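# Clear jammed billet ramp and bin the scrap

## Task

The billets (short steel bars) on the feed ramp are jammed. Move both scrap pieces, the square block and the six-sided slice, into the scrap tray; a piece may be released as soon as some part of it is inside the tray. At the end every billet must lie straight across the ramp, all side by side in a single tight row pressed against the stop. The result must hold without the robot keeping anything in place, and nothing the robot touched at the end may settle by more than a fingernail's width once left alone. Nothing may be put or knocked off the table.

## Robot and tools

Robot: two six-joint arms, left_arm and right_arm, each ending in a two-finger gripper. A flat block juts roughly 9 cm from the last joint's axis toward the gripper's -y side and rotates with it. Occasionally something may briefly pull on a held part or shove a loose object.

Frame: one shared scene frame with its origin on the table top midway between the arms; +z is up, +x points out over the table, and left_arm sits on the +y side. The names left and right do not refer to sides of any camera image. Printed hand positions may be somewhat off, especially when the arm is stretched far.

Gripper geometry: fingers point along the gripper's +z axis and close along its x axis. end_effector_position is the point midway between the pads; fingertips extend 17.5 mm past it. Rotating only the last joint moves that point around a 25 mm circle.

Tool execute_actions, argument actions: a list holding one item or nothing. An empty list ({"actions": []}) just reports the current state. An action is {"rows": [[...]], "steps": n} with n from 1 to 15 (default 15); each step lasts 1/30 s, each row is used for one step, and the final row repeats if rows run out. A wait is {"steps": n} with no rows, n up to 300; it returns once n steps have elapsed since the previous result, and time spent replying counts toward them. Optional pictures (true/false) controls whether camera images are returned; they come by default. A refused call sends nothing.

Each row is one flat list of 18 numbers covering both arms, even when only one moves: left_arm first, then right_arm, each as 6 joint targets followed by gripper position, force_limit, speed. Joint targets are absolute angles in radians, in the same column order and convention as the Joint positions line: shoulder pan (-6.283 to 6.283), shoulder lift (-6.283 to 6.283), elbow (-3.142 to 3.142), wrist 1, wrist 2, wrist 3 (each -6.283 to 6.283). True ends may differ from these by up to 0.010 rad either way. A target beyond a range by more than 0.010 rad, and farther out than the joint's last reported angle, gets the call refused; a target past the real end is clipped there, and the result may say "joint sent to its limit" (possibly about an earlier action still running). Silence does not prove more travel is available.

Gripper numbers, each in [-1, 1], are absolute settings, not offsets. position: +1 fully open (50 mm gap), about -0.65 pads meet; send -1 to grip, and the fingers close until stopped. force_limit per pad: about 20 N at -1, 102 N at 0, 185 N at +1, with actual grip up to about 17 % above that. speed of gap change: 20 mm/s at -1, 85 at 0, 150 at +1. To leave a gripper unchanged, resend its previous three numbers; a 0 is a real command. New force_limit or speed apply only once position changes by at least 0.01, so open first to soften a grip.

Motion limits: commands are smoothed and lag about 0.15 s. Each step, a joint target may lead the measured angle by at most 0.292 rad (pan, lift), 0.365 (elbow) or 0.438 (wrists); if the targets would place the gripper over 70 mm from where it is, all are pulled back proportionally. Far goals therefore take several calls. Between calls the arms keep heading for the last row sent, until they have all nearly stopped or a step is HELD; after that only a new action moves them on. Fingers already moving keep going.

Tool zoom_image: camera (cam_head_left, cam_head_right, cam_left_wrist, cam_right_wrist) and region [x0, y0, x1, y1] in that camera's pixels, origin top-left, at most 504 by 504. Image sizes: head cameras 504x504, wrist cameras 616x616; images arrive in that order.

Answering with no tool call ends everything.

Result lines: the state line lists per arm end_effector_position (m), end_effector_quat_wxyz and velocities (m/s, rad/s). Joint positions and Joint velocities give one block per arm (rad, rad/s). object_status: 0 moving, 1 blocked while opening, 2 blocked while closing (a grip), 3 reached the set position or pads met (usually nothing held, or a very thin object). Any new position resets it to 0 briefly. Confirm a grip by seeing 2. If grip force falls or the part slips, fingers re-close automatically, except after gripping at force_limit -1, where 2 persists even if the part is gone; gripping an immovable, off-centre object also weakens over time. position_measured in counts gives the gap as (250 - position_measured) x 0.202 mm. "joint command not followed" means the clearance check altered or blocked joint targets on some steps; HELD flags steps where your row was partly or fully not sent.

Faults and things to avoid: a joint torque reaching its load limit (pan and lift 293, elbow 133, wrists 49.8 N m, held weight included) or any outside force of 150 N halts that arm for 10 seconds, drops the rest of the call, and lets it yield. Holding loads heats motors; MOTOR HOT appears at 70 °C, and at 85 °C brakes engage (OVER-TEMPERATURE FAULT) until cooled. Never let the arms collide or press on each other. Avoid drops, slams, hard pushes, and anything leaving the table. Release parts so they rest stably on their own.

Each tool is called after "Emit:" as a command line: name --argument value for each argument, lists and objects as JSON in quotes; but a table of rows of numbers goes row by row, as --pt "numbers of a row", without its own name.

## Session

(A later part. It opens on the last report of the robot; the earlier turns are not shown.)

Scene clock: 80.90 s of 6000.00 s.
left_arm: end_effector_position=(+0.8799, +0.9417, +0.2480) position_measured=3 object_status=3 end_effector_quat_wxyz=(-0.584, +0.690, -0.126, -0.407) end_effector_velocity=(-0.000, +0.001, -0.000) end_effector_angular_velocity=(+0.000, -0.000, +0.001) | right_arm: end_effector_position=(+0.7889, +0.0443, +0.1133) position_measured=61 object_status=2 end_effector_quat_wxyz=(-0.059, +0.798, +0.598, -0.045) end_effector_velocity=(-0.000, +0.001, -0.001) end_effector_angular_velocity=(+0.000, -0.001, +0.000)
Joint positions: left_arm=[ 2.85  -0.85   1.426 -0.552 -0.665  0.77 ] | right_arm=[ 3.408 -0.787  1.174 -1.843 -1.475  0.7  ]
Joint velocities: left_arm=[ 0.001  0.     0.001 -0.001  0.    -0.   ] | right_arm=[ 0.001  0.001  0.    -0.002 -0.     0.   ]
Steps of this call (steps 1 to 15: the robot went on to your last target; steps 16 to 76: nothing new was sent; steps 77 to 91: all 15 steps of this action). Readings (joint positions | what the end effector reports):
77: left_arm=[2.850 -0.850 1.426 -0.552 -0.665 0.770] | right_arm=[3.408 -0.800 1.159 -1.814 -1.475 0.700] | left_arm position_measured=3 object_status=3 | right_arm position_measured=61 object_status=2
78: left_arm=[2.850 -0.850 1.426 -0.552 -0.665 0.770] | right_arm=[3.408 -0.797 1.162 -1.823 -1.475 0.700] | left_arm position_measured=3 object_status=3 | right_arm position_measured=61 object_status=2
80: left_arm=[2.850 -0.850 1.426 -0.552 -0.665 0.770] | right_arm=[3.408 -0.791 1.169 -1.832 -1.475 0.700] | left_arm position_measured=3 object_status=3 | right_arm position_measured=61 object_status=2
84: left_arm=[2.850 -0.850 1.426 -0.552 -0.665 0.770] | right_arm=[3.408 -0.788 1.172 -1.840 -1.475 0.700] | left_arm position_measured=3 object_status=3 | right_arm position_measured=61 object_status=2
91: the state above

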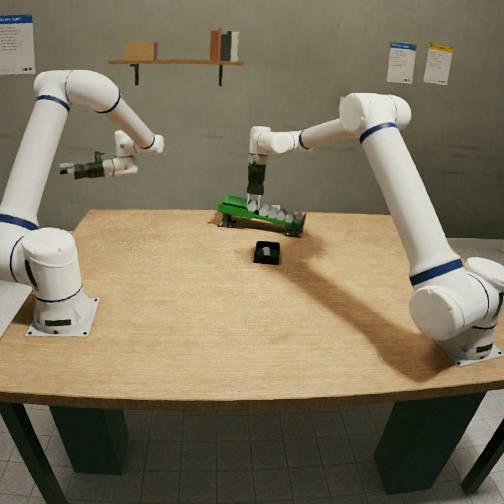

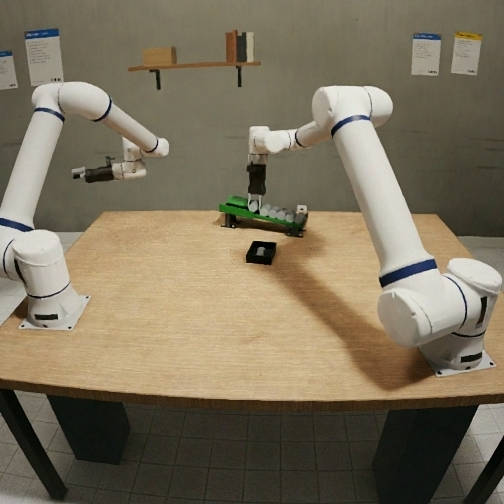

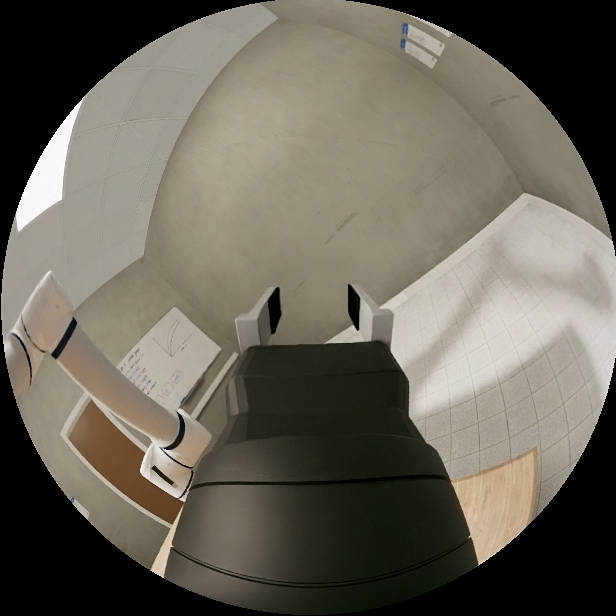

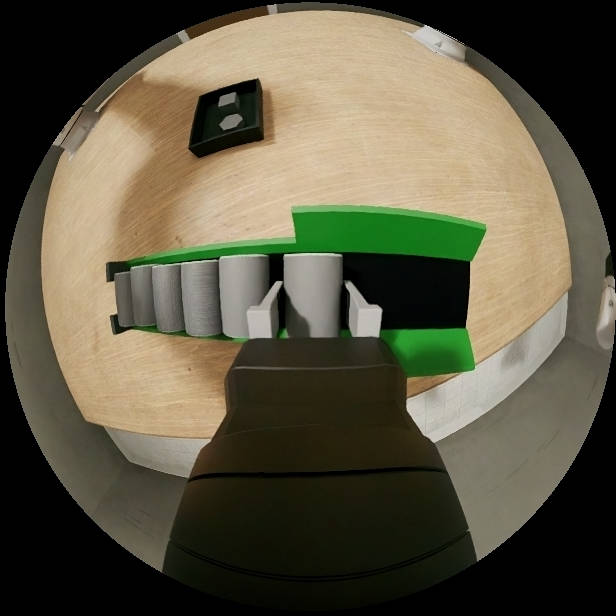

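Down 4 mm, release, lift.

Emit:
execute_actions --actions '[{"rows":[[2.85,-0.85,1.426,-0.552,-0.665,0.77,1,0,0,3.4085,-0.784,1.1764,-1.8484,-1.475,0.70,-1,0.2,-0.7]],"steps":12}]' --pictures false

Emit:
execute_actions --actions '[{"rows":[[2.85,-0.85,1.426,-0.552,-0.665,0.77,1,0,0,3.4085,-0.784,1.1764,-1.8484,-1.475,0.70,0.75,0.2,-0.7]],"steps":12}]' --pictures false

Emit:
execute_actions --actions '[{"rows":[[2.85,-0.85,1.426,-0.552,-0.665,0.77,1,0,0,3.4085,-0.7945,1.165,-1.8265,-1.475,0.70,0.75,0.2,-0.7]]}]' --pictures false

Emit:
execute_actions --actions '[{"rows":[[2.85,-0.85,1.426,-0.552,-0.665,0.77,1,0,0,3.4085,-0.83,1.125,-1.751,-1.475,0.70,0.75,0.2,-0.7]]}]' --pictures false

Emit:
execute_actions --actions '[{"steps":20}]'

Emit:
zoom_image --camera "cam_head_left" --region '[215,165,315,240]'

Scene clock: 87.03 s of 6000.00 s.
left_arm: end_effector_position=(+0.8799, +0.9417, +0.2480) position_measured=3 object_status=3 end_effector_quat_wxyz=(-0.584, +0.690, -0.126, -0.407) end_effector_velocity=(+0.000, +0.001, +0.000) end_effector_angular_velocity=(-0.001, -0.001, +0.002) | right_arm: end_effector_position=(+0.7889, +0.0443, +0.1092) position_measured=61 object_status=2 end_effector_quat_wxyz=(-0.059, +0.798, +0.598, -0.045) end_effector_velocity=(+0.001, -0.001, -0.001) end_effector_angular_velocity=(+0.000, -0.001, -0.002)
Joint positions: left_arm=[ 2.85  -0.85   1.426 -0.552 -0.665  0.77 ] | right_arm=[ 3.409 -0.784  1.176 -1.848 -1.475  0.7  ]
Joint velocities: left_arm=[ 0.001  0.    -0.001 -0.001 -0.     0.   ] | right_arm=[-0.001  0.001 -0.    -0.001  0.     0.   ]
Steps of this call (steps 1 to 15: the robot went on to your last target; steps 16 to 90: nothing new was sent; then 2.73 s passed at rest; steps 91 to 102: all 12 steps of this action). Readings (joint positions | what the end effector reports):
91: left_arm=[2.850 -0.850 1.426 -0.552 -0.665 0.770] | right_arm=[3.409 -0.787 1.174 -1.843 -1.475 0.700] | left_arm position_measured=3 object_status=3 | right_arm position_measured=61 object_status=2
92: left_arm=[2.850 -0.850 1.426 -0.552 -0.665 0.770] | right_arm=[3.409 -0.786 1.174 -1.845 -1.475 0.700] | left_arm position_measured=3 object_status=3 | right_arm position_measured=61 object_status=2
94: left_arm=[2.850 -0.850 1.426 -0.552 -0.665 0.770] | right_arm=[3.409 -0.785 1.176 -1.846 -1.475 0.700] | left_arm position_measured=3 object_status=3 | right_arm position_measured=61 object_status=2
98: left_arm=[2.850 -0.850 1.426 -0.552 -0.665 0.770] | right_arm=[3.409 -0.784 1.176 -1.848 -1.475 0.700] | left_arm position_measured=3 object_status=3 | right_arm position_measured=61 object_status=2
102: the state above

Scene clock: 87.43 s of 6000.00 s.
left_arm: end_effector_position=(+0.8799, +0.9417, +0.2480) position_measured=3 object_status=3 end_effector_quat_wxyz=(-0.584, +0.690, -0.126, -0.407) end_effector_velocity=(+0.000, -0.000, +0.001) end_effector_angular_velocity=(-0.001, +0.000, -0.000) | right_arm: end_effector_position=(+0.7889, +0.0443, +0.1091) position_measured=41 object_status=3 end_effector_quat_wxyz=(-0.059, +0.798, +0.598, -0.045) end_effector_velocity=(-0.001, -0.000, -0.000) end_effector_angular_velocity=(-0.000, +0.001, -0.001)
Joint positions: left_arm=[ 2.85  -0.85   1.426 -0.552 -0.665  0.77 ] | right_arm=[ 3.409 -0.784  1.176 -1.848 -1.475  0.7  ]
Joint velocities: left_arm=[-0.    -0.001 -0.001  0.    -0.     0.002] | right_arm=[-0.    -0.     0.001  0.001  0.     0.   ]
Steps of this call (steps 1 to 12: all 12 steps of this action). Readings (joint positions | what the end effector reports):
1: left_arm=[2.850 -0.850 1.426 -0.552 -0.665 0.770] | right_arm=[3.409 -0.784 1.176 -1.848 -1.475 0.700] | left_arm position_measured=3 object_status=3 | right_arm position_measured=57 object_status=0
2: left_arm=[2.850 -0.850 1.426 -0.552 -0.665 0.770] | right_arm=[3.409 -0.784 1.176 -1.848 -1.475 0.700] | left_arm position_measured=3 object_status=3 | right_arm position_measured=51 object_status=0
4: left_arm=[2.850 -0.850 1.426 -0.552 -0.665 0.770] | right_arm=[3.409 -0.784 1.176 -1.848 -1.475 0.700] | left_arm position_measured=3 object_status=3 | right_arm position_measured=41 object_status=0
8: left_arm=[2.850 -0.850 1.426 -0.552 -0.665 0.770] | right_arm=[3.409 -0.784 1.176 -1.848 -1.475 0.700] | left_arm position_measured=3 object_status=3 | right_arm position_measured=41 object_status=0
12: the state above

Scene clock: 87.93 s of 6000.00 s.
left_arm: end_effector_position=(+0.8799, +0.9417, +0.2480) position_measured=3 object_status=3 end_effector_quat_wxyz=(-0.584, +0.690, -0.126, -0.407) end_effector_velocity=(-0.000, -0.000, -0.000) end_effector_angular_velocity=(+0.000, -0.000, -0.000) | right_arm: end_effector_position=(+0.7890, +0.0444, +0.1251) position_measured=41 object_status=3 end_effector_quat_wxyz=(-0.059, +0.798, +0.598, -0.045) end_effector_velocity=(+0.000, +0.000, +0.001) end_effector_angular_velocity=(+0.000, +0.000, -0.000)
Joint positions: left_arm=[ 2.85  -0.85   1.426 -0.552 -0.665  0.77 ] | right_arm=[ 3.409 -0.794  1.165 -1.827 -1.475  0.7  ]
Joint velocities: left_arm=[-0.     0.     0.     0.     0.    -0.001] | right_arm=[-0.    -0.    -0.002  0.002  0.     0.   ]
Steps of this call (steps 1 to 15: all 15 steps of this action). Readings (joint positions | what the end effector reports):
1: left_arm=[2.850 -0.850 1.426 -0.552 -0.665 0.770] | right_arm=[3.409 -0.784 1.176 -1.848 -1.475 0.700] | left_arm position_measured=3 object_status=3 | right_arm position_measured=41 object_status=3
2: left_arm=[2.850 -0.850 1.426 -0.552 -0.665 0.770] | right_arm=[3.409 -0.786 1.174 -1.842 -1.475 0.700] | left_arm position_measured=3 object_status=3 | right_arm position_measured=41 object_status=3
4: left_arm=[2.850 -0.850 1.426 -0.552 -0.665 0.770] | right_arm=[3.409 -0.791 1.168 -1.834 -1.475 0.700] | left_arm position_measured=3 object_status=3 | right_arm position_measured=41 object_status=3
8: left_arm=[2.850 -0.850 1.426 -0.552 -0.665 0.770] | right_arm=[3.409 -0.794 1.166 -1.828 -1.475 0.700] | left_arm position_measured=3 object_status=3 | right_arm position_measured=41 object_status=3
15: the state above

Scene clock: 88.43 s of 6000.00 s.
left_arm: end_effector_position=(+0.8799, +0.9417, +0.2480) position_measured=3 object_status=3 end_effector_quat_wxyz=(-0.584, +0.690, -0.126, -0.407) end_effector_velocity=(-0.000, +0.001, +0.000) end_effector_angular_velocity=(+0.000, -0.001, +0.001) | right_arm: end_effector_position=(+0.7873, +0.0437, +0.1805) position_measured=41 object_status=3 end_effector_quat_wxyz=(-0.059, +0.798, +0.598, -0.045) end_effector_velocity=(-0.001, +0.001, +0.005) end_effector_angular_velocity=(+0.001, -0.001, -0.000)
Joint positions: left_arm=[ 2.85  -0.85   1.426 -0.552 -0.665  0.77 ] | right_arm=[ 3.409 -0.83   1.125 -1.752 -1.475  0.7  ]
Joint velocities: left_arm=[ 0.002 -0.    -0.     0.001  0.    -0.001] | right_arm=[ 0.001 -0.004 -0.003  0.005  0.001  0.001]
Steps of this call (steps 1 to 15: all 15 steps of this action). Readings (joint positions | what the end effector reports):
1: left_arm=[2.850 -0.850 1.426 -0.552 -0.665 0.770] | right_arm=[3.409 -0.796 1.164 -1.823 -1.475 0.700] | left_arm position_measured=3 object_status=3 | right_arm position_measured=41 object_status=3
2: left_arm=[2.850 -0.850 1.426 -0.552 -0.665 0.770] | right_arm=[3.409 -0.804 1.157 -1.802 -1.475 0.700] | left_arm position_measured=3 object_status=3 | right_arm position_measured=41 object_status=3
4: left_arm=[2.850 -0.850 1.426 -0.552 -0.665 0.770] | right_arm=[3.409 -0.819 1.136 -1.778 -1.475 0.700] | left_arm position_measured=3 object_status=3 | right_arm position_measured=41 object_status=3
8: left_arm=[2.850 -0.850 1.426 -0.552 -0.665 0.770] | right_arm=[3.409 -0.827 1.128 -1.758 -1.475 0.700] | left_arm position_measured=3 object_status=3 | right_arm position_measured=41 object_status=3
15: the state above

Scene clock: 89.10 s of 6000.00 s.
left_arm: end_effector_position=(+0.8799, +0.9417, +0.2480) position_measured=3 object_status=3 end_effector_quat_wxyz=(-0.584, +0.690, -0.126, -0.407) end_effector_velocity=(-0.001, +0.001, -0.001) end_effector_angular_velocity=(+0.001, -0.002, +0.001) | right_arm: end_effector_position=(+0.7874, +0.0436, +0.1810) position_measured=41 object_status=3 end_effector_quat_wxyz=(-0.059, +0.798, +0.598, -0.045) end_effector_velocity=(+0.000, -0.002, -0.002) end_effector_angular_velocity=(-0.002, +0.002, -0.001)
Joint positions: left_arm=[ 2.85  -0.85   1.426 -0.552 -0.665  0.77 ] | right_arm=[ 3.409 -0.83   1.125 -1.751 -1.475  0.7  ]
Joint velocities: left_arm=[ 0.001  0.     0.001 -0.001 -0.    -0.002] | right_arm=[-0.001  0.001  0.001  0.    -0.001 -0.001]
Steps of this call (steps 1 to 15: the robot went on to your last target; steps 16 to 20: nothing new was sent). Readings (joint positions | what the end effector reports):
1: left_arm=[2.850 -0.850 1.426 -0.552 -0.665 0.770] | right_arm=[3.409 -0.830 1.125 -1.751 -1.475 0.700] | left_arm position_measured=3 object_status=3 | right_arm position_measured=41 object_status=3
2: left_arm=[2.850 -0.850 1.426 -0.552 -0.665 0.770] | right_arm=[3.409 -0.830 1.125 -1.751 -1.475 0.700] | left_arm position_measured=3 object_status=3 | right_arm position_measured=41 object_status=3
4: left_arm=[2.850 -0.850 1.426 -0.552 -0.665 0.770] | right_arm=[3.409 -0.830 1.125 -1.751 -1.475 0.700] | left_arm position_measured=3 object_status=3 | right_arm position_measured=41 object_status=3
8: left_arm=[2.850 -0.850 1.426 -0.552 -0.665 0.770] | right_arm=[3.409 -0.830 1.125 -1.751 -1.475 0.700] | left_arm position_measured=3 object_status=3 | right_arm position_measured=41 object_status=3
20: the state above
All arms were judged still, so your last target was given up. Only a new action makes them travel on or press farther. Fingers that are still opening or closing keep moving.

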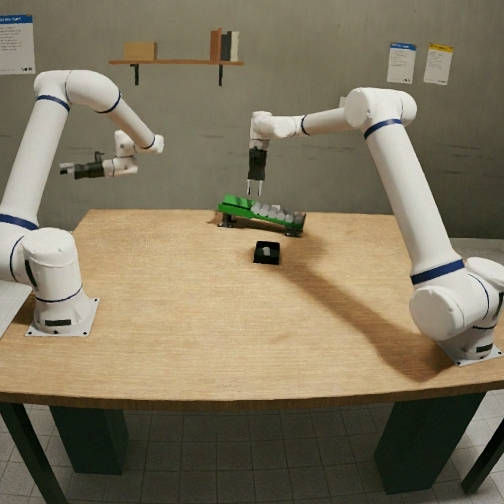

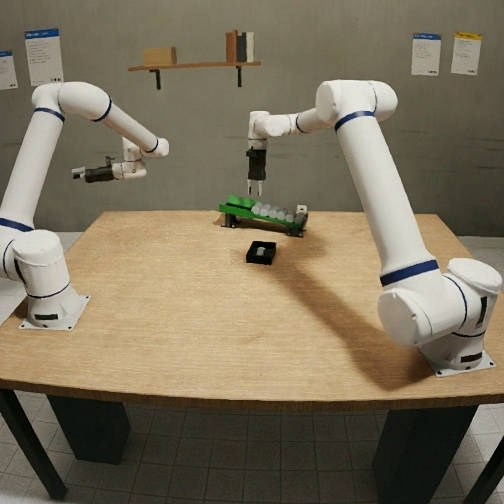

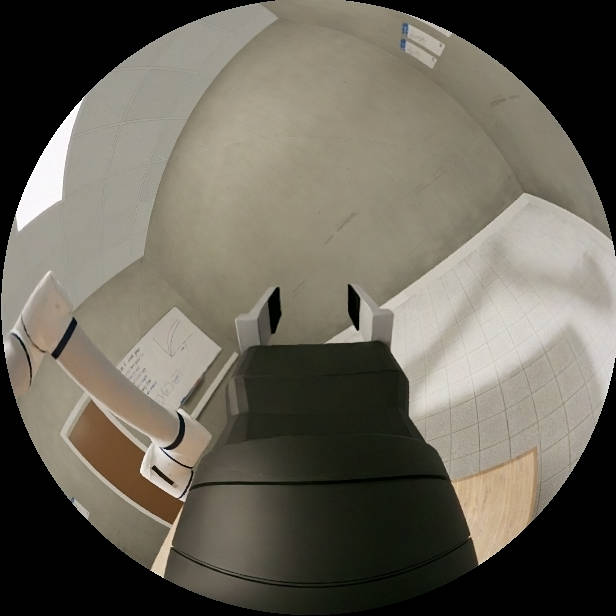

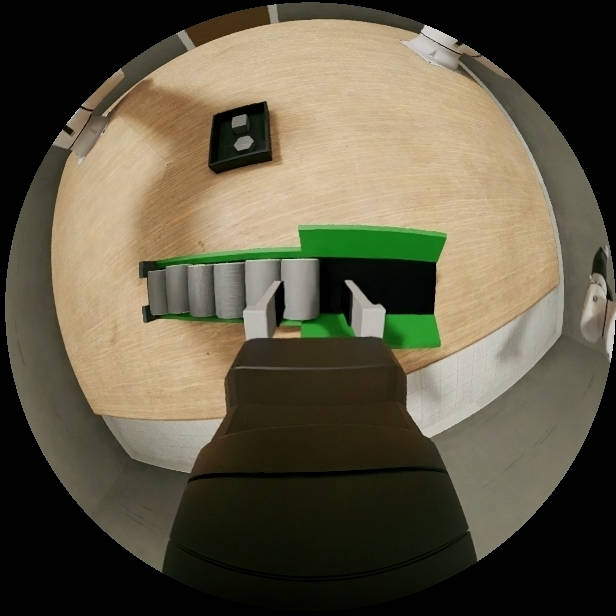

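Region (215, 165, 315, 240) of cam_head_left's 504x504 image, scaled by 5.040, with more detail than that image has; it fills the top 378 rows of this view, and the rest is white.

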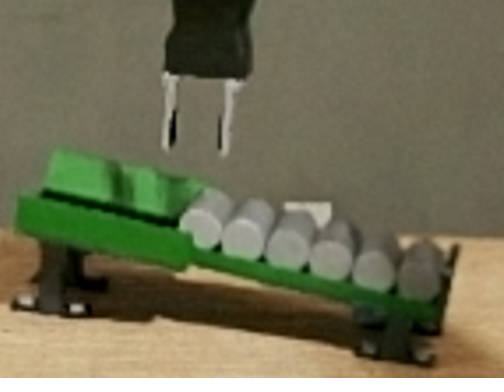

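Emit:
finished_scene --scene 2

The scene is finished: the task was done.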